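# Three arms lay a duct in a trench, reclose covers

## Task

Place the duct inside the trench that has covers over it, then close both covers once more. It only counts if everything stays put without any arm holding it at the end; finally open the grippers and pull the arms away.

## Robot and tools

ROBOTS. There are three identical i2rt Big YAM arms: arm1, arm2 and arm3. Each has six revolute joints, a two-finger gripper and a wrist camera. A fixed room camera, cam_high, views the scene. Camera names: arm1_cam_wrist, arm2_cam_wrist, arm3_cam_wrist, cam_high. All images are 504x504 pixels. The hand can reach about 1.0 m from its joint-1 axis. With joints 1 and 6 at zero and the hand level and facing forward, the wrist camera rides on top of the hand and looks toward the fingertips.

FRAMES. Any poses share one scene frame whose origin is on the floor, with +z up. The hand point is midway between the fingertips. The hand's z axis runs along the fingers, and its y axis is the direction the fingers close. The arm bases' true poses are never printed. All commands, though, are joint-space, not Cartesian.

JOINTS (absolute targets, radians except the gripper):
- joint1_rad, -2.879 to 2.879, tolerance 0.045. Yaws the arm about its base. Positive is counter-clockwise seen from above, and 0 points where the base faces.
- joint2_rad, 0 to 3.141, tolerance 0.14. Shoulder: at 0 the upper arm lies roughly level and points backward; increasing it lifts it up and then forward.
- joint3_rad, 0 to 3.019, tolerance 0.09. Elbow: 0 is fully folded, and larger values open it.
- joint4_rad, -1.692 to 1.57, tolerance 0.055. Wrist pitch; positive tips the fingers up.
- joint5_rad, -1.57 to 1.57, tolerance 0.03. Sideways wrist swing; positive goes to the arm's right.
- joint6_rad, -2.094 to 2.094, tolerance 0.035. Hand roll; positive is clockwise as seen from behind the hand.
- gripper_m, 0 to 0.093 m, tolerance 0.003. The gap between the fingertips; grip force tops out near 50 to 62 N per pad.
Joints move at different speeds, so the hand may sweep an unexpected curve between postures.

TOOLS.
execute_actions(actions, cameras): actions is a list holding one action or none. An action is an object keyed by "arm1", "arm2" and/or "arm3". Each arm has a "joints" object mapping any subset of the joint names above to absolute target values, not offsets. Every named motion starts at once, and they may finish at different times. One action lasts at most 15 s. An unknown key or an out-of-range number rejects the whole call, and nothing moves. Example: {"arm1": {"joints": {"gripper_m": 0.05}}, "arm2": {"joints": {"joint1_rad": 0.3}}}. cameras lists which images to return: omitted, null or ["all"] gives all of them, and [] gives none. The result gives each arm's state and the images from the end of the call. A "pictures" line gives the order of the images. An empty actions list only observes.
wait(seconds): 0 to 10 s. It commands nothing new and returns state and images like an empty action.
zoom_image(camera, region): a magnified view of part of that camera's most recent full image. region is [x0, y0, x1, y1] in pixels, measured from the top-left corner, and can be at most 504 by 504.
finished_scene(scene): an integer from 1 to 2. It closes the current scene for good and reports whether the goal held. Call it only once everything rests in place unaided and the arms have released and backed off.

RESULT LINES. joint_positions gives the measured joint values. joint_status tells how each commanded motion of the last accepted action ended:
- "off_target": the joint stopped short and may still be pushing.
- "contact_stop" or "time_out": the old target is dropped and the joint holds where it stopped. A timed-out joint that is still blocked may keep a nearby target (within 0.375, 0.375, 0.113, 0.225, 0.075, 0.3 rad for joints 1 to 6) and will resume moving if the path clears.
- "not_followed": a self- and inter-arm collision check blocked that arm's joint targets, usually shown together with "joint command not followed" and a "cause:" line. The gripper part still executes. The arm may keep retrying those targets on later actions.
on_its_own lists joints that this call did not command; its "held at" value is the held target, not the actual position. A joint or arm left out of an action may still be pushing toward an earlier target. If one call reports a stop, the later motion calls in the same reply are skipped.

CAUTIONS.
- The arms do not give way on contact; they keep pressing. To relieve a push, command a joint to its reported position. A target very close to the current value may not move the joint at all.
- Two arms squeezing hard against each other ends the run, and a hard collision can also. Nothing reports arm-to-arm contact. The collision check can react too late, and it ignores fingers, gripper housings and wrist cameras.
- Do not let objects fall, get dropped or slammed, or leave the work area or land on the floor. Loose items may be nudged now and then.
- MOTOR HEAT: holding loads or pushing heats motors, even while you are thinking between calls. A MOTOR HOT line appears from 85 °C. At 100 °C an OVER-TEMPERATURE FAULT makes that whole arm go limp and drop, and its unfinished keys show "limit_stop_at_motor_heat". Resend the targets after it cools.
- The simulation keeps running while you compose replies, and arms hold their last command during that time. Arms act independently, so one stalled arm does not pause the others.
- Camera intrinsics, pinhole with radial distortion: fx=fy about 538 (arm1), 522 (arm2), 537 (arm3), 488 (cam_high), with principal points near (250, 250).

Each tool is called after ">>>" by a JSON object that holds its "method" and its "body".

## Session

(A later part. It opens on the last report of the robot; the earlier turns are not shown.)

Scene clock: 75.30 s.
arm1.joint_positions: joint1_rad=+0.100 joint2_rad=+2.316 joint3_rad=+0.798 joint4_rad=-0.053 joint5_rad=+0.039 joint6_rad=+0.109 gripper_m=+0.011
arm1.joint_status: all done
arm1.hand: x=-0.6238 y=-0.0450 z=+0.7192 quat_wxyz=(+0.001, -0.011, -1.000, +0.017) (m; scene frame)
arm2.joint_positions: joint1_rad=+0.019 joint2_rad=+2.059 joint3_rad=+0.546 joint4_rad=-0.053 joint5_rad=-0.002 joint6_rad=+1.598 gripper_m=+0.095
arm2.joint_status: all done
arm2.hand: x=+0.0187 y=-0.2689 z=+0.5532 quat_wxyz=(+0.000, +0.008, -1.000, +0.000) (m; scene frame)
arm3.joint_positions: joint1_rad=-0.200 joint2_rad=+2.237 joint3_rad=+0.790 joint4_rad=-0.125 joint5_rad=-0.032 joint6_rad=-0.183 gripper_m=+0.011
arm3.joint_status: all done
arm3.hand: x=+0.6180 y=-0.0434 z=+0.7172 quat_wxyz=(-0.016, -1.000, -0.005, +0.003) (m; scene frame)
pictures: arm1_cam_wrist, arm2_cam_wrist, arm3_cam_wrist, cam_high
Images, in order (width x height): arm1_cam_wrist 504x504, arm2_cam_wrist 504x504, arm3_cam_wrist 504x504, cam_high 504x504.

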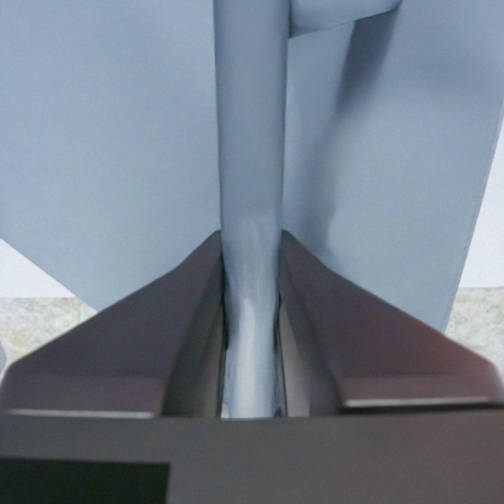

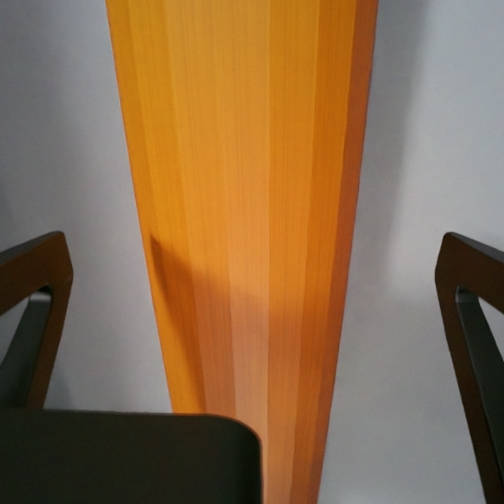

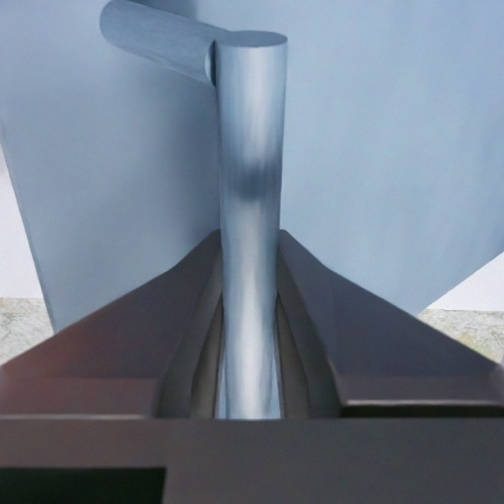

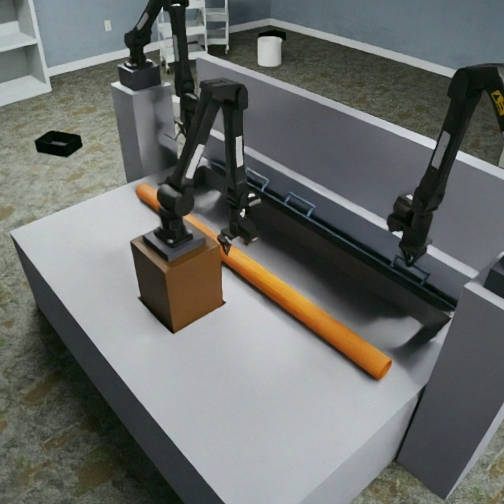

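>>> {"method": "execute_actions", "body": {"actions": [{"arm1":{"joints":{"joint1_rad":0.345,"joint2_rad":2.07,"joint3_rad":0.8,"joint4_rad":-0.234,"joint6_rad":0.323}},"arm2":{"joints":{"joint2_rad":2.19,"joint3_rad":0.578,"joint4_rad":0.055}},"arm3":{"joints":{"joint1_rad":-0.435,"joint2_rad":2.005,"joint3_rad":0.823,"joint4_rad":-0.321,"joint6_rad":-0.405}}}], "cameras": []}}

>>> {"method": "execute_actions", "body": {"actions": [{"arm2":{"joints":{"joint2_rad":2.315,"joint3_rad":0.62,"joint4_rad":0.128}}}], "cameras": []}}

>>> {"method": "execute_actions", "body": {"actions": [{"arm2":{"joints":{"gripper_m":0.04}}}]}}

>>> {"method": "zoom_image", "body": {"camera": "cam_high", "region": [200,150,500,400]}}

Scene clock: 83.47 s.
arm1.joint_positions: joint1_rad=+0.338 joint2_rad=+2.144 joint3_rad=+0.792 joint4_rad=-0.227 joint5_rad=+0.018 joint6_rad=+0.337 gripper_m=+0.011
arm1.joint_status: all done
arm1.hand: x=-0.6239 y=+0.0450 z=+0.7775 quat_wxyz=(+0.004, -0.005, -1.000, +0.007) (m; scene frame)
arm2.joint_positions: joint1_rad=+0.019 joint2_rad=+2.180 joint3_rad=+0.578 joint4_rad=+0.047 joint5_rad=-0.002 joint6_rad=+1.598 gripper_m=+0.095
arm2.joint_status: all done
arm2.hand: x=+0.0186 y=-0.2652 z=+0.5218 quat_wxyz=(+0.000, +0.008, -1.000, -0.005) (m; scene frame)
arm3.joint_positions: joint1_rad=-0.422 joint2_rad=+2.076 joint3_rad=+0.806 joint4_rad=-0.293 joint5_rad=-0.015 joint6_rad=-0.399 gripper_m=+0.011
arm3.joint_status: all done
arm3.hand: x=+0.6181 y=+0.0444 z=+0.7742 quat_wxyz=(-0.005, -1.000, -0.002, +0.008) (m; scene frame)
pictures: none
No camera images: the call's "cameras" was empty. Leave "cameras" out to get every camera's image.

Scene clock: 84.33 s.
arm1.joint_positions: joint1_rad=+0.338 joint2_rad=+2.144 joint3_rad=+0.792 joint4_rad=-0.227 joint5_rad=+0.018 joint6_rad=+0.337 gripper_m=+0.011
arm1.joint_status: not commanded
arm1.hand: x=-0.6239 y=+0.0450 z=+0.7775 quat_wxyz=(+0.004, -0.005, -1.000, +0.007) (m; scene frame)
arm2.joint_positions: joint1_rad=+0.019 joint2_rad=+2.307 joint3_rad=+0.617 joint4_rad=+0.120 joint5_rad=-0.002 joint6_rad=+1.597 gripper_m=+0.095
arm2.joint_status: all done
arm2.hand: x=+0.0189 y=-0.2698 z=+0.4878 quat_wxyz=(+0.000, +0.008, -1.000, +0.001) (m; scene frame)
arm3.joint_positions: joint1_rad=-0.422 joint2_rad=+2.076 joint3_rad=+0.806 joint4_rad=-0.293 joint5_rad=-0.015 joint6_rad=-0.399 gripper_m=+0.011
arm3.joint_status: not commanded
arm3.hand: x=+0.6181 y=+0.0444 z=+0.7742 quat_wxyz=(-0.005, -1.000, -0.002, +0.008) (m; scene frame)
pictures: none
No camera images: the call's "cameras" was empty. Leave "cameras" out to get every camera's image.

Scene clock: 84.93 s.
arm1.joint_positions: joint1_rad=+0.338 joint2_rad=+2.144 joint3_rad=+0.792 joint4_rad=-0.227 joint5_rad=+0.018 joint6_rad=+0.337 gripper_m=+0.011
arm1.joint_status: not commanded
arm1.hand: x=-0.6239 y=+0.0450 z=+0.7775 quat_wxyz=(+0.004, -0.005, -1.000, +0.007) (m; scene frame)
arm2.joint_positions: joint1_rad=+0.019 joint2_rad=+2.307 joint3_rad=+0.621 joint4_rad=+0.125 joint5_rad=-0.001 joint6_rad=+1.594 gripper_m=+0.075
arm2.joint_status: gripper_m off_target (ended at +0.075, target +0.040)
arm2.hand: x=+0.0188 y=-0.2661 z=+0.4877 quat_wxyz=(+0.000, +0.010, -1.000, -0.003) (m; scene frame)
arm3.joint_positions: joint1_rad=-0.422 joint2_rad=+2.076 joint3_rad=+0.806 joint4_rad=-0.293 joint5_rad=-0.015 joint6_rad=-0.399 gripper_m=+0.011
arm3.joint_status: not commanded
arm3.hand: x=+0.6181 y=+0.0444 z=+0.7742 quat_wxyz=(-0.005, -1.000, -0.002, +0.008) (m; scene frame)
pictures: arm1_cam_wrist, arm2_cam_wrist, arm3_cam_wrist, cam_high
Images, in order (width x height): arm1_cam_wrist 504x504, arm2_cam_wrist 504x504, arm3_cam_wrist 504x504, cam_high 504x504.

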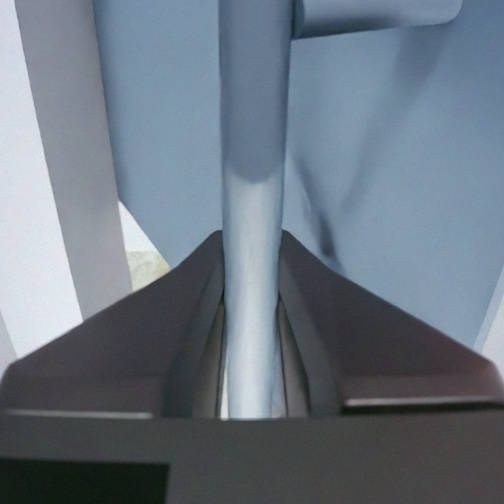

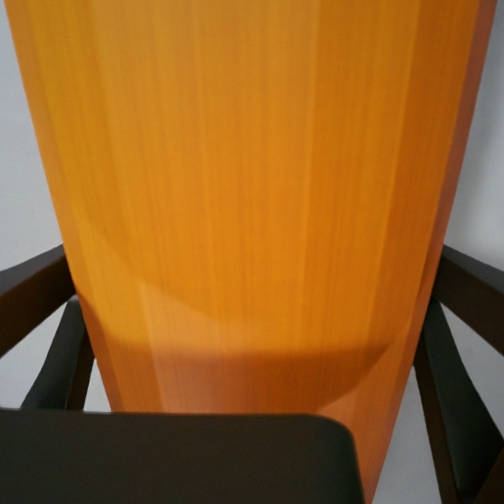

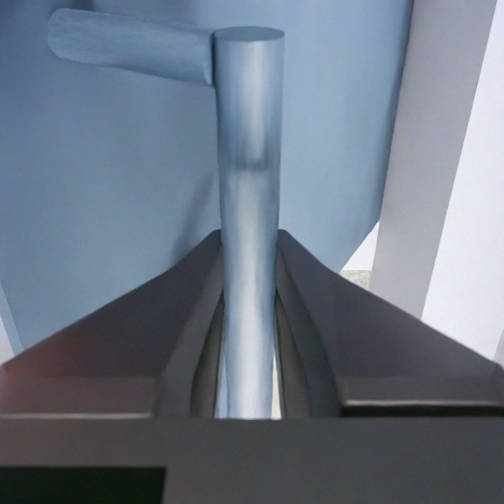

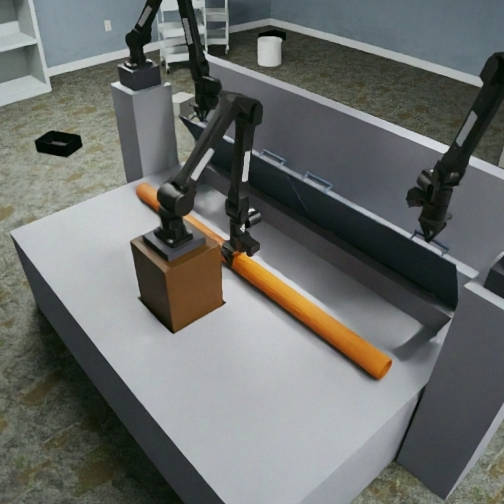

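Region (200, 150, 500, 400) of cam_high's 504x504 image, scaled by 1.680, with more detail than that image has.

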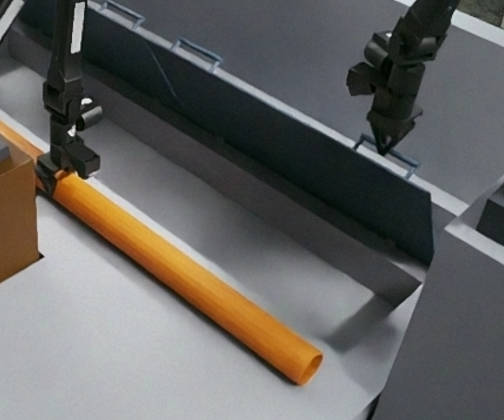

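>>> {"method": "execute_actions", "body": {"actions": [{"arm2":{"joints":{"joint2_rad":2.1,"joint3_rad":0.6,"joint4_rad":0.05}}}], "cameras": ["cam_high"]}}

>>> {"method": "execute_actions", "body": {"actions": [{"arm2":{"joints":{"joint1_rad":0.047,"joint2_rad":2.2,"joint3_rad":0.9,"joint4_rad":0.082,"joint6_rad":1.62}}}], "cameras": ["cam_high","arm2_cam_wrist"]}}

>>> {"method": "zoom_image", "body": {"camera": "cam_high", "region": [120,100,500,400]}}

Scene clock: 93.27 s.
arm1.joint_positions: joint1_rad=+0.338 joint2_rad=+2.144 joint3_rad=+0.792 joint4_rad=-0.227 joint5_rad=+0.018 joint6_rad=+0.337 gripper_m=+0.011
arm1.joint_status: not commanded
arm1.hand: x=-0.6239 y=+0.0450 z=+0.7775 quat_wxyz=(+0.004, -0.005, -1.000, +0.007) (m; scene frame)
arm2.joint_positions: joint1_rad=+0.019 joint2_rad=+2.150 joint3_rad=+0.601 joint4_rad=+0.052 joint5_rad=-0.001 joint6_rad=+1.594 gripper_m=+0.075
arm2.joint_status: all done
arm2.hand: x=+0.0176 y=-0.2390 z=+0.5305 quat_wxyz=(+0.001, +0.010, -0.999, -0.035) (m; scene frame)
arm3.joint_positions: joint1_rad=-0.422 joint2_rad=+2.076 joint3_rad=+0.806 joint4_rad=-0.293 joint5_rad=-0.015 joint6_rad=-0.399 gripper_m=+0.011
arm3.joint_status: not commanded
arm3.hand: x=+0.6181 y=+0.0444 z=+0.7742 quat_wxyz=(-0.005, -1.000, -0.002, +0.008) (m; scene frame)
pictures: cam_high
Images, in order (width x height): cam_high 504x504.

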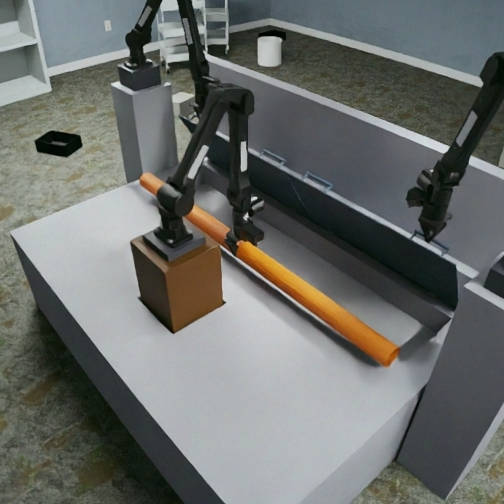

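Scene clock: 94.67 s.
arm1.joint_positions: joint1_rad=+0.338 joint2_rad=+2.144 joint3_rad=+0.792 joint4_rad=-0.227 joint5_rad=+0.018 joint6_rad=+0.337 gripper_m=+0.011
arm1.joint_status: not commanded
arm1.hand: x=-0.6239 y=+0.0450 z=+0.7775 quat_wxyz=(+0.004, -0.005, -1.000, +0.007) (m; scene frame)
arm2.joint_positions: joint1_rad=+0.040 joint2_rad=+2.267 joint3_rad=+0.880 joint4_rad=+0.066 joint5_rad=-0.001 joint6_rad=+1.616 gripper_m=+0.075
arm2.joint_status: all done
arm2.hand: x=+0.0021 y=-0.1042 z=+0.5106 quat_wxyz=(+0.006, +0.010, -0.992, -0.123) (m; scene frame)
arm3.joint_positions: joint1_rad=-0.422 joint2_rad=+2.076 joint3_rad=+0.806 joint4_rad=-0.293 joint5_rad=-0.015 joint6_rad=-0.399 gripper_m=+0.011
arm3.joint_status: not commanded
arm3.hand: x=+0.6181 y=+0.0444 z=+0.7742 quat_wxyz=(-0.005, -1.000, -0.002, +0.008) (m; scene frame)
pictures: arm2_cam_wrist, cam_high
Images, in order (width x height): arm2_cam_wrist 504x504, cam_high 504x504.

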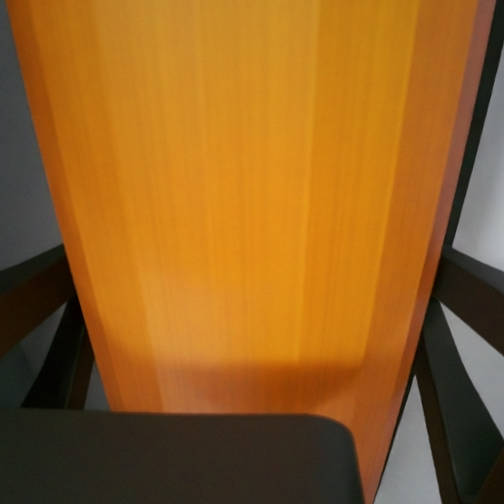

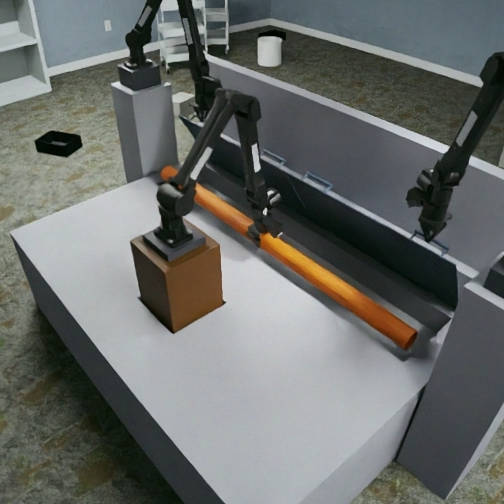

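Region (120, 100, 500, 400) of cam_high's 504x504 image, scaled by 1.326, with more detail than that image has; it fills the top 398 rows of this view, and the rest is white.

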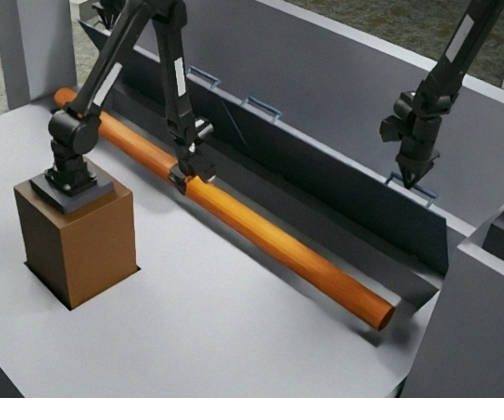

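>>> {"method": "execute_actions", "body": {"actions": [{"arm2":{"joints":{"joint2_rad":2.42,"joint3_rad":1.085,"joint4_rad":0.11}}}], "cameras": ["cam_high"]}}

>>> {"method": "execute_actions", "body": {"actions": [{"arm2":{"joints":{"joint2_rad":2.56,"joint3_rad":1.19,"joint4_rad":0.09}}}], "cameras": ["cam_high"]}}

>>> {"method": "zoom_image", "body": {"camera": "cam_high", "region": [120,100,500,400]}}

Scene clock: 101.10 s.
arm1.joint_positions: joint1_rad=+0.338 joint2_rad=+2.144 joint3_rad=+0.792 joint4_rad=-0.227 joint5_rad=+0.018 joint6_rad=+0.337 gripper_m=+0.011
arm1.joint_status: not commanded
arm1.hand: x=-0.6239 y=+0.0450 z=+0.7775 quat_wxyz=(+0.004, -0.005, -1.000, +0.007) (m; scene frame)
arm2.joint_positions: joint1_rad=+0.040 joint2_rad=+2.484 joint3_rad=+1.066 joint4_rad=+0.093 joint5_rad=-0.001 joint6_rad=+1.616 gripper_m=+0.075
arm2.joint_status: all done
arm2.hand: x=+0.0002 y=-0.0714 z=+0.4386 quat_wxyz=(+0.006, +0.010, -0.993, -0.120) (m; scene frame)
arm3.joint_positions: joint1_rad=-0.422 joint2_rad=+2.076 joint3_rad=+0.806 joint4_rad=-0.293 joint5_rad=-0.015 joint6_rad=-0.399 gripper_m=+0.011
arm3.joint_status: not commanded
arm3.hand: x=+0.6181 y=+0.0444 z=+0.7742 quat_wxyz=(-0.005, -1.000, -0.002, +0.008) (m; scene frame)
pictures: cam_high
Images, in order (width x height): cam_high 504x504.

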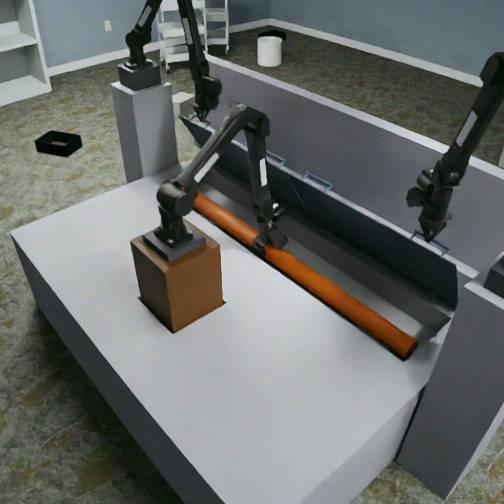

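Scene clock: 102.03 s.
arm1.joint_positions: joint1_rad=+0.338 joint2_rad=+2.144 joint3_rad=+0.792 joint4_rad=-0.227 joint5_rad=+0.018 joint6_rad=+0.337 gripper_m=+0.011
arm1.joint_status: not commanded
arm1.hand: x=-0.6239 y=+0.0450 z=+0.7775 quat_wxyz=(+0.004, -0.005, -1.000, +0.007) (m; scene frame)
arm2.joint_positions: joint1_rad=+0.040 joint2_rad=+2.619 joint3_rad=+1.175 joint4_rad=+0.078 joint5_rad=+0.001 joint6_rad=+1.615 gripper_m=+0.075
arm2.joint_status: all done
arm2.hand: x=+0.0006 y=-0.0699 z=+0.3877 quat_wxyz=(+0.004, +0.010, -0.995, -0.100) (m; scene frame)
arm3.joint_positions: joint1_rad=-0.422 joint2_rad=+2.076 joint3_rad=+0.806 joint4_rad=-0.293 joint5_rad=-0.015 joint6_rad=-0.399 gripper_m=+0.011
arm3.joint_status: not commanded
arm3.hand: x=+0.6181 y=+0.0444 z=+0.7742 quat_wxyz=(-0.005, -1.000, -0.002, +0.008) (m; scene frame)
pictures: cam_high
Images, in order (width x height): cam_high 504x504.

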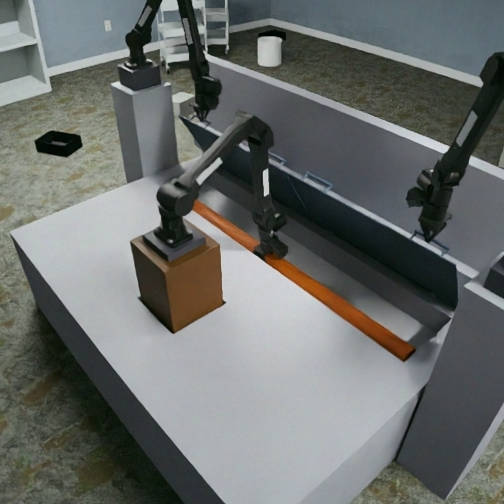

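Region (120, 100, 500, 400) of cam_high's 504x504 image, scaled by 1.326, with more detail than that image has; it fills the top 398 rows of this view, and the rest is white.

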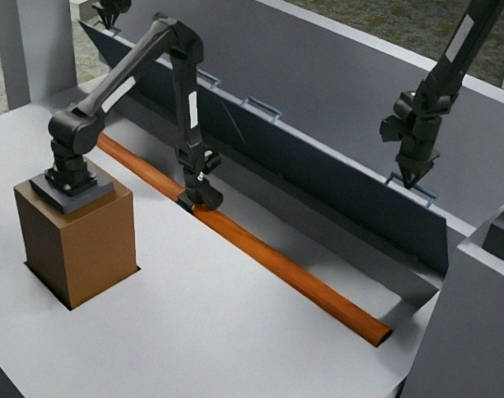

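>>> {"method": "execute_actions", "body": {"actions": [{"arm2":{"joints":{"joint2_rad":2.64,"joint3_rad":1.27}}}], "cameras": []}}

>>> {"method": "execute_actions", "body": {"actions": [{"arm2":{"joints":{"joint2_rad":2.71,"joint3_rad":1.32}}}], "cameras": ["cam_high"]}}

Scene clock: 105.00 s.
arm1.joint_positions: joint1_rad=+0.338 joint2_rad=+2.144 joint3_rad=+0.792 joint4_rad=-0.227 joint5_rad=+0.018 joint6_rad=+0.337 gripper_m=+0.011
arm1.joint_status: not commanded
arm1.hand: x=-0.6239 y=+0.0450 z=+0.7775 quat_wxyz=(+0.004, -0.005, -1.000, +0.007) (m; scene frame)
arm2.joint_positions: joint1_rad=+0.040 joint2_rad=+2.640 joint3_rad=+1.245 joint4_rad=+0.072 joint5_rad=+0.001 joint6_rad=+1.616 gripper_m=+0.075
arm2.joint_status: all done
arm2.hand: x=-0.0014 y=-0.0386 z=+0.3851 quat_wxyz=(+0.005, +0.010, -0.993, -0.122) (m; scene frame)
arm3.joint_positions: joint1_rad=-0.422 joint2_rad=+2.076 joint3_rad=+0.806 joint4_rad=-0.293 joint5_rad=-0.015 joint6_rad=-0.399 gripper_m=+0.011
arm3.joint_status: not commanded
arm3.hand: x=+0.6181 y=+0.0444 z=+0.7742 quat_wxyz=(-0.005, -1.000, -0.002, +0.008) (m; scene frame)
pictures: none
No camera images: the call's "cameras" was empty. Leave "cameras" out to get every camera's image.

Scene clock: 105.77 s.
arm1.joint_positions: joint1_rad=+0.338 joint2_rad=+2.144 joint3_rad=+0.792 joint4_rad=-0.227 joint5_rad=+0.018 joint6_rad=+0.337 gripper_m=+0.011
arm1.joint_status: not commanded
arm1.hand: x=-0.6239 y=+0.0450 z=+0.7775 quat_wxyz=(+0.004, -0.005, -1.000, +0.007) (m; scene frame)
arm2.joint_positions: joint1_rad=+0.040 joint2_rad=+2.650 joint3_rad=+1.281 joint4_rad=+0.071 joint5_rad=+0.001 joint6_rad=+1.616 gripper_m=+0.075
arm2.joint_status: all done
arm2.hand: x=-0.0025 y=-0.0218 z=+0.3846 quat_wxyz=(+0.006, +0.010, -0.991, -0.134) (m; scene frame)
arm3.joint_positions: joint1_rad=-0.422 joint2_rad=+2.076 joint3_rad=+0.806 joint4_rad=-0.293 joint5_rad=-0.015 joint6_rad=-0.399 gripper_m=+0.011
arm3.joint_status: not commanded
arm3.hand: x=+0.6181 y=+0.0444 z=+0.7742 quat_wxyz=(-0.005, -1.000, -0.002, +0.008) (m; scene frame)
pictures: cam_high
Images, in order (width x height): cam_high 504x504.

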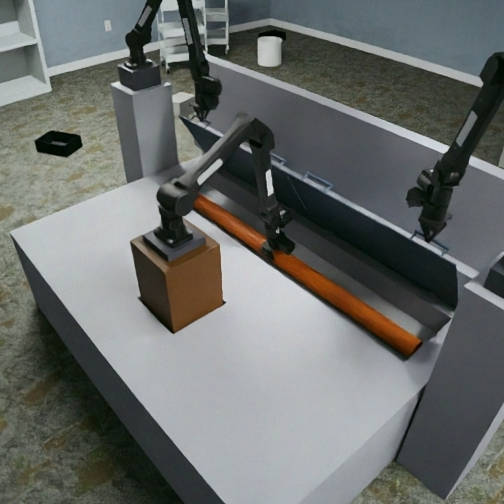

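>>> {"method": "execute_actions", "body": {"actions": [{"arm2":{"joints":{"joint2_rad":2.64,"joint3_rad":1.281,"joint4_rad":0.071,"gripper_m":0.093}}}], "cameras": []}}

>>> {"method": "execute_actions", "body": {"actions": [{"arm2":{"joints":{"joint2_rad":2.4,"joint3_rad":1.065,"joint4_rad":0.034}}}], "cameras": ["arm2_cam_wrist"]}}

>>> {"method": "execute_actions", "body": {"actions": [{"arm2":{"joints":{"joint2_rad":2.0,"joint3_rad":0.6,"joint4_rad":0}}}], "cameras": ["cam_high"]}}

>>> {"method": "execute_actions", "body": {"actions": [{"arm1":{"joints":{"joint1_rad":0.1,"joint2_rad":2.28,"joint3_rad":0.8,"joint4_rad":-0.05,"joint6_rad":0.09}},"arm2":{"joints":{"joint2_rad":1.3,"joint3_rad":0.4,"joint4_rad":-0.7}},"arm3":{"joints":{"joint1_rad":-0.2,"joint2_rad":2.2,"joint3_rad":0.79,"joint4_rad":-0.12,"joint6_rad":-0.175}}}], "cameras": ["cam_high"]}}

Scene clock: 113.07 s.
arm1.joint_positions: joint1_rad=+0.338 joint2_rad=+2.144 joint3_rad=+0.792 joint4_rad=-0.227 joint5_rad=+0.018 joint6_rad=+0.337 gripper_m=+0.011
arm1.joint_status: not commanded
arm1.hand: x=-0.6239 y=+0.0450 z=+0.7775 quat_wxyz=(+0.004, -0.005, -1.000, +0.007) (m; scene frame)
arm2.joint_positions: joint1_rad=+0.040 joint2_rad=+2.650 joint3_rad=+1.280 joint4_rad=+0.070 joint5_rad=+0.001 joint6_rad=+1.616 gripper_m=+0.093
arm2.joint_status: all done
arm2.hand: x=-0.0024 y=-0.0231 z=+0.3842 quat_wxyz=(+0.006, +0.010, -0.991, -0.133) (m; scene frame)
arm3.joint_positions: joint1_rad=-0.422 joint2_rad=+2.076 joint3_rad=+0.806 joint4_rad=-0.293 joint5_rad=-0.015 joint6_rad=-0.399 gripper_m=+0.011
arm3.joint_status: not commanded
arm3.hand: x=+0.6181 y=+0.0444 z=+0.7742 quat_wxyz=(-0.005, -1.000, -0.002, +0.008) (m; scene frame)
pictures: none
No camera images: the call's "cameras" was empty. Leave "cameras" out to get every camera's image.

Scene clock: 114.13 s.
arm1.joint_positions: joint1_rad=+0.338 joint2_rad=+2.144 joint3_rad=+0.792 joint4_rad=-0.227 joint5_rad=+0.018 joint6_rad=+0.337 gripper_m=+0.011
arm1.joint_status: not commanded
arm1.hand: x=-0.6239 y=+0.0450 z=+0.7775 quat_wxyz=(+0.004, -0.005, -1.000, +0.007) (m; scene frame)
arm2.joint_positions: joint1_rad=+0.040 joint2_rad=+2.399 joint3_rad=+1.066 joint4_rad=+0.037 joint5_rad=+0.001 joint6_rad=+1.616 gripper_m=+0.093
arm2.joint_status: all done
arm2.hand: x=-0.0010 y=-0.0483 z=+0.4753 quat_wxyz=(+0.006, +0.010, -0.991, -0.135) (m; scene frame)
arm3.joint_positions: joint1_rad=-0.422 joint2_rad=+2.076 joint3_rad=+0.806 joint4_rad=-0.293 joint5_rad=-0.015 joint6_rad=-0.399 gripper_m=+0.011
arm3.joint_status: not commanded
arm3.hand: x=+0.6181 y=+0.0444 z=+0.7742 quat_wxyz=(-0.005, -1.000, -0.002, +0.008) (m; scene frame)
pictures: arm2_cam_wrist
Images, in order (width x height): arm2_cam_wrist 504x504.

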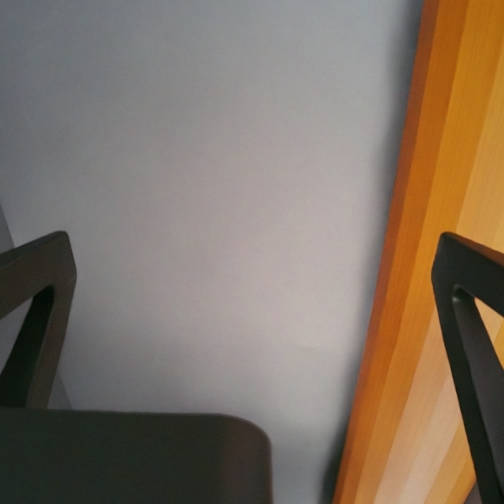

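Scene clock: 115.30 s.
arm1.joint_positions: joint1_rad=+0.338 joint2_rad=+2.144 joint3_rad=+0.792 joint4_rad=-0.227 joint5_rad=+0.018 joint6_rad=+0.337 gripper_m=+0.011
arm1.joint_status: not commanded
arm1.hand: x=-0.6239 y=+0.0450 z=+0.7775 quat_wxyz=(+0.004, -0.005, -1.000, +0.007) (m; scene frame)
arm2.joint_positions: joint1_rad=+0.040 joint2_rad=+1.996 joint3_rad=+0.597 joint4_rad=+0.003 joint5_rad=+0.001 joint6_rad=+1.616 gripper_m=+0.093
arm2.joint_status: all done
arm2.hand: x=+0.0088 y=-0.2033 z=+0.5761 quat_wxyz=(+0.003, +0.010, -0.996, -0.085) (m; scene frame)
arm3.joint_positions: joint1_rad=-0.422 joint2_rad=+2.076 joint3_rad=+0.806 joint4_rad=-0.293 joint5_rad=-0.015 joint6_rad=-0.399 gripper_m=+0.011
arm3.joint_status: not commanded
arm3.hand: x=+0.6181 y=+0.0444 z=+0.7742 quat_wxyz=(-0.005, -1.000, -0.002, +0.008) (m; scene frame)
pictures: cam_high
Images, in order (width x height): cam_high 504x504.

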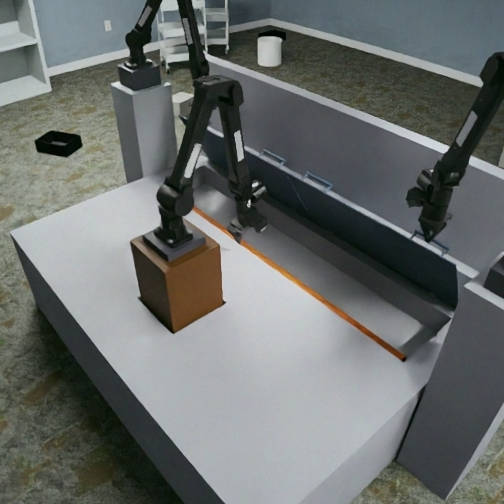

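Scene clock: 116.67 s.
arm1.joint_positions: joint1_rad=+0.060 joint2_rad=+2.338 joint3_rad=+0.805 joint4_rad=-0.046 joint5_rad=+0.028 joint6_rad=+0.087 gripper_m=+0.011
arm1.joint_status: all done
arm1.hand: x=-0.6257 y=-0.0572 z=+0.7120 quat_wxyz=(+0.006, -0.019, -1.000, +0.012) (m; scene frame)
arm2.joint_positions: joint1_rad=+0.040 joint2_rad=+1.308 joint3_rad=+0.393 joint4_rad=-0.692 joint5_rad=+0.001 joint6_rad=+1.616 gripper_m=+0.093
arm2.joint_status: all done
arm2.hand: x=+0.0171 y=-0.3374 z=+0.7132 quat_wxyz=(-0.003, +0.009, -1.000, +0.020) (m; scene frame)
arm3.joint_positions: joint1_rad=-0.157 joint2_rad=+2.267 joint3_rad=+0.795 joint4_rad=-0.109 joint5_rad=-0.027 joint6_rad=-0.162 gripper_m=+0.011
arm3.joint_status: all done
arm3.hand: x=+0.6203 y=-0.0583 z=+0.7075 quat_wxyz=(-0.014, -1.000, -0.016, -0.002) (m; scene frame)
pictures: cam_high
Images, in order (width x height): cam_high 504x504.

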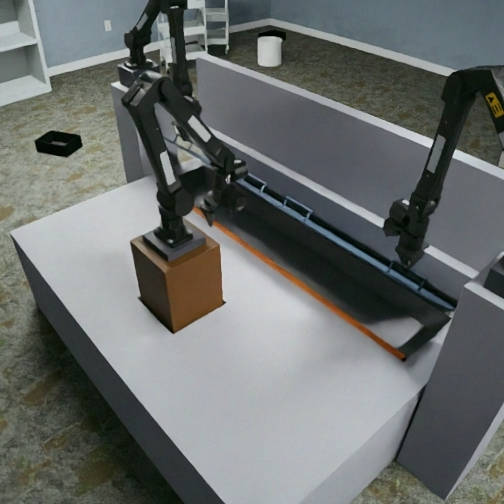

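>>> {"method": "execute_actions", "body": {"actions": [{"arm1":{"joints":{"joint1_rad":-0.085,"joint2_rad":2.43,"joint3_rad":0.89,"joint4_rad":0.047,"joint6_rad":-0.1}},"arm3":{"joints":{"joint1_rad":-0.025,"joint2_rad":2.35,"joint3_rad":0.852,"joint4_rad":0.003,"joint6_rad":0}}}], "cameras": []}}

>>> {"method": "execute_actions", "body": {"actions": [{"arm1":{"joints":{"joint1_rad":-0.22,"joint2_rad":2.69,"joint3_rad":1.08,"joint4_rad":0.12,"joint6_rad":-0.23}},"arm3":{"joints":{"joint1_rad":0.11,"joint2_rad":2.62,"joint3_rad":1.02,"joint4_rad":0.105,"joint6_rad":0.133}}}], "cameras": []}}

>>> {"method": "execute_actions", "body": {"actions": [{"arm1":{"joints":{"joint1_rad":-0.255,"joint2_rad":2.82,"joint3_rad":1.21,"joint4_rad":0.13,"joint6_rad":-0.265}},"arm3":{"joints":{"joint1_rad":0.15,"joint2_rad":2.76,"joint3_rad":1.14,"joint4_rad":0.135,"joint6_rad":0.173}}}], "cameras": []}}

>>> {"method": "execute_actions", "body": {"actions": [{"arm1":{"joints":{"joint2_rad":2.93,"joint3_rad":1.245}},"arm3":{"joints":{"joint2_rad":2.87,"joint3_rad":1.175}}}], "cameras": []}}

>>> {"method": "execute_actions", "body": {"actions": [{"arm1":{"joints":{"gripper_m":0.06}},"arm3":{"joints":{"gripper_m":0.06}}}], "cameras": []}}

>>> {"method": "execute_actions", "body": {"actions": [{"arm1":{"joints":{"joint2_rad":1.9,"joint3_rad":1.0,"joint4_rad":-0.6}},"arm3":{"joints":{"joint2_rad":1.9,"joint3_rad":1.0,"joint4_rad":-0.6}}}]}}

Scene clock: 126.60 s.
arm1.joint_positions: joint1_rad=-0.099 joint2_rad=+2.514 joint3_rad=+0.897 joint4_rad=+0.043 joint5_rad=+0.007 joint6_rad=-0.084 gripper_m=+0.011
arm1.joint_status: all done
arm1.hand: x=-0.6244 y=-0.1087 z=+0.6539 quat_wxyz=(+0.005, -0.014, -1.000, +0.001) (m; scene frame)
arm2.joint_positions: joint1_rad=+0.040 joint2_rad=+1.308 joint3_rad=+0.393 joint4_rad=-0.692 joint5_rad=+0.001 joint6_rad=+1.616 gripper_m=+0.093
arm2.joint_status: not commanded
arm2.hand: x=+0.0171 y=-0.3374 z=+0.7132 quat_wxyz=(-0.003, +0.009, -1.000, +0.020) (m; scene frame)
arm3.joint_positions: joint1_rad=-0.011 joint2_rad=+2.433 joint3_rad=+0.855 joint4_rad=+0.002 joint5_rad=-0.005 joint6_rad=-0.003 gripper_m=+0.011
arm3.joint_status: all done
arm3.hand: x=+0.6197 y=-0.1058 z=+0.6533 quat_wxyz=(-0.002, -1.000, -0.009, -0.001) (m; scene frame)
pictures: none
No camera images: the call's "cameras" was empty. Leave "cameras" out to get every camera's image.

Scene clock: 127.67 s.
arm1.joint_positions: joint1_rad=-0.226 joint2_rad=+2.774 joint3_rad=+1.096 joint4_rad=+0.116 joint5_rad=+0.005 joint6_rad=-0.213 gripper_m=+0.011
arm1.joint_status: all done
arm1.hand: x=-0.6220 y=-0.1539 z=+0.5608 quat_wxyz=(-0.001, -0.013, -1.000, +0.001) (m; scene frame)
arm2.joint_positions: joint1_rad=+0.040 joint2_rad=+1.308 joint3_rad=+0.393 joint4_rad=-0.692 joint5_rad=+0.001 joint6_rad=+1.616 gripper_m=+0.093
arm2.joint_status: not commanded
arm2.hand: x=+0.0171 y=-0.3374 z=+0.7132 quat_wxyz=(-0.003, +0.009, -1.000, +0.020) (m; scene frame)
arm3.joint_positions: joint1_rad=+0.118 joint2_rad=+2.703 joint3_rad=+1.031 joint4_rad=+0.102 joint5_rad=-0.001 joint6_rad=+0.128 gripper_m=+0.011
arm3.joint_status: all done
arm3.hand: x=+0.6176 y=-0.1510 z=+0.5596 quat_wxyz=(+0.000, -1.000, -0.008, +0.001) (m; scene frame)
pictures: none
No camera images: the call's "cameras" was empty. Leave "cameras" out to get every camera's image.

Scene clock: 128.63 s.
arm1.joint_positions: joint1_rad=-0.255 joint2_rad=+2.899 joint3_rad=+1.217 joint4_rad=+0.120 joint5_rad=+0.004 joint6_rad=-0.246 gripper_m=+0.011
arm1.joint_status: all done
arm1.hand: x=-0.6203 y=-0.1650 z=+0.5131 quat_wxyz=(-0.001, -0.011, -1.000, +0.000) (m; scene frame)
arm2.joint_positions: joint1_rad=+0.040 joint2_rad=+1.308 joint3_rad=+0.393 joint4_rad=-0.692 joint5_rad=+0.001 joint6_rad=+1.616 gripper_m=+0.093
arm2.joint_status: not commanded
arm2.hand: x=+0.0171 y=-0.3374 z=+0.7132 quat_wxyz=(-0.003, +0.009, -1.000, +0.020) (m; scene frame)
arm3.joint_positions: joint1_rad=+0.150 joint2_rad=+2.839 joint3_rad=+1.147 joint4_rad=+0.126 joint5_rad=+0.002 joint6_rad=+0.165 gripper_m=+0.011
arm3.joint_status: all done
arm3.hand: x=+0.6166 y=-0.1623 z=+0.5091 quat_wxyz=(+0.001, -1.000, -0.006, +0.003) (m; scene frame)
pictures: none
No camera images: the call's "cameras" was empty. Leave "cameras" out to get every camera's image.

Scene clock: 129.30 s.
arm1.joint_positions: joint1_rad=-0.256 joint2_rad=+2.916 joint3_rad=+1.232 joint4_rad=+0.120 joint5_rad=+0.007 joint6_rad=-0.247 gripper_m=+0.011
arm1.joint_status: all done
arm1.hand: x=-0.6213 y=-0.1655 z=+0.5066 quat_wxyz=(+0.000, -0.011, -1.000, +0.001) (m; scene frame)
arm2.joint_positions: joint1_rad=+0.040 joint2_rad=+1.308 joint3_rad=+0.393 joint4_rad=-0.692 joint5_rad=+0.001 joint6_rad=+1.616 gripper_m=+0.093
arm2.joint_status: not commanded
arm2.hand: x=+0.0171 y=-0.3374 z=+0.7132 quat_wxyz=(-0.003, +0.009, -1.000, +0.020) (m; scene frame)
arm3.joint_positions: joint1_rad=+0.150 joint2_rad=+2.853 joint3_rad=+1.158 joint4_rad=+0.126 joint5_rad=-0.001 joint6_rad=+0.166 gripper_m=+0.011
arm3.joint_status: all done
arm3.hand: x=+0.6177 y=-0.1625 z=+0.5040 quat_wxyz=(+0.000, -1.000, -0.006, +0.001) (m; scene frame)
pictures: none
No camera images: the call's "cameras" was empty. Leave "cameras" out to get every camera's image.

Scene clock: 129.93 s.
arm1.joint_positions: joint1_rad=-0.256 joint2_rad=+2.916 joint3_rad=+1.240 joint4_rad=+0.121 joint5_rad=+0.002 joint6_rad=-0.252 gripper_m=+0.060
arm1.joint_status: all done
arm1.hand: x=-0.6162 y=-0.1660 z=+0.5063 quat_wxyz=(-0.005, -0.008, -1.000, +0.000) (m; scene frame)
arm2.joint_positions: joint1_rad=+0.040 joint2_rad=+1.308 joint3_rad=+0.393 joint4_rad=-0.692 joint5_rad=+0.001 joint6_rad=+1.616 gripper_m=+0.093
arm2.joint_status: not commanded
arm2.hand: x=+0.0171 y=-0.3374 z=+0.7132 quat_wxyz=(-0.003, +0.009, -1.000, +0.020) (m; scene frame)
arm3.joint_positions: joint1_rad=+0.150 joint2_rad=+2.853 joint3_rad=+1.170 joint4_rad=+0.126 joint5_rad=-0.001 joint6_rad=+0.166 gripper_m=+0.060
arm3.joint_status: all done
arm3.hand: x=+0.6099 y=-0.1639 z=+0.5035 quat_wxyz=(-0.002, -1.000, -0.006, +0.008) (m; scene frame)
pictures: none
No camera images: the call's "cameras" was empty. Leave "cameras" out to get every camera's image.

Scene clock: 131.50 s.
arm1.joint_positions: joint1_rad=-0.256 joint2_rad=+1.890 joint3_rad=+1.007 joint4_rad=-0.592 joint5_rad=+0.002 joint6_rad=-0.253 gripper_m=+0.060
arm1.joint_status: all done
arm1.hand: x=-0.5163 y=-0.1952 z=+0.9111 quat_wxyz=(-0.043, -0.008, -0.999, +0.010) (m; scene frame)
arm2.joint_positions: joint1_rad=+0.040 joint2_rad=+1.308 joint3_rad=+0.393 joint4_rad=-0.692 joint5_rad=+0.001 joint6_rad=+1.616 gripper_m=+0.093
arm2.joint_status: not commanded
arm2.hand: x=+0.0171 y=-0.3374 z=+0.7132 quat_wxyz=(-0.003, +0.009, -1.000, +0.020) (m; scene frame)
arm3.joint_positions: joint1_rad=+0.150 joint2_rad=+1.903 joint3_rad=+1.005 joint4_rad=-0.591 joint5_rad=-0.001 joint6_rad=+0.166 gripper_m=+0.060
arm3.joint_status: all done
arm3.hand: x=+0.5095 y=-0.1821 z=+0.8785 quat_wxyz=(-0.007, -0.999, -0.006, +0.041) (m; scene frame)
pictures: arm1_cam_wrist, arm2_cam_wrist, arm3_cam_wrist, cam_high
Images, in order (width x height): arm1_cam_wrist 504x504, arm2_cam_wrist 504x504, arm3_cam_wrist 504x504, cam_high 504x504.

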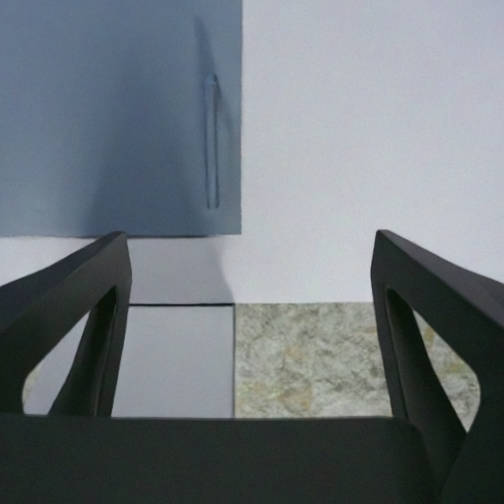

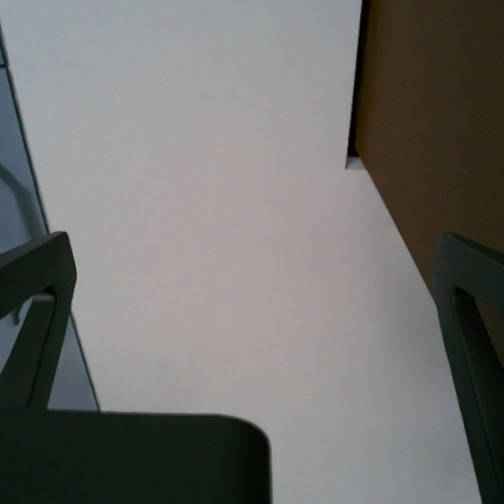

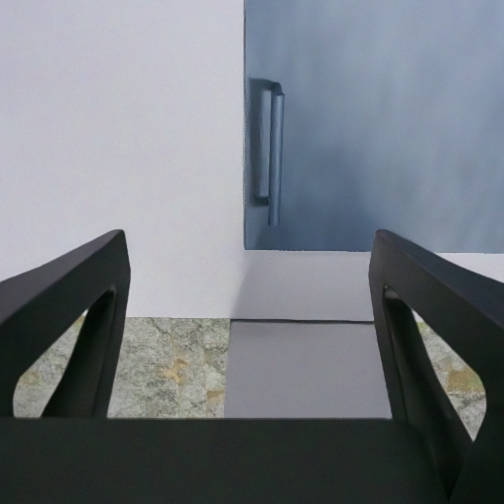

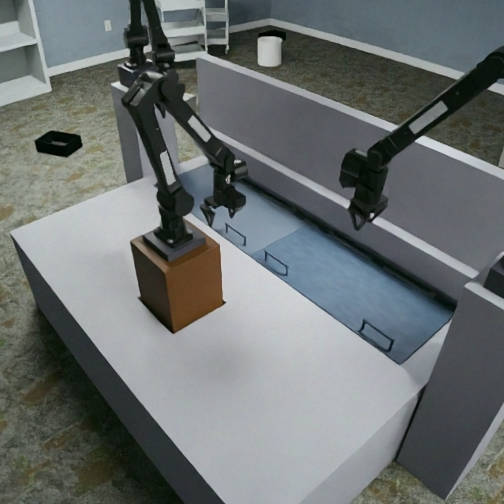

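Covers are flush (the bar crept about 1 cm in the grip).

>>> {"method": "finished_scene", "body": {"scene": 1}}

The scene is finished: the task was done.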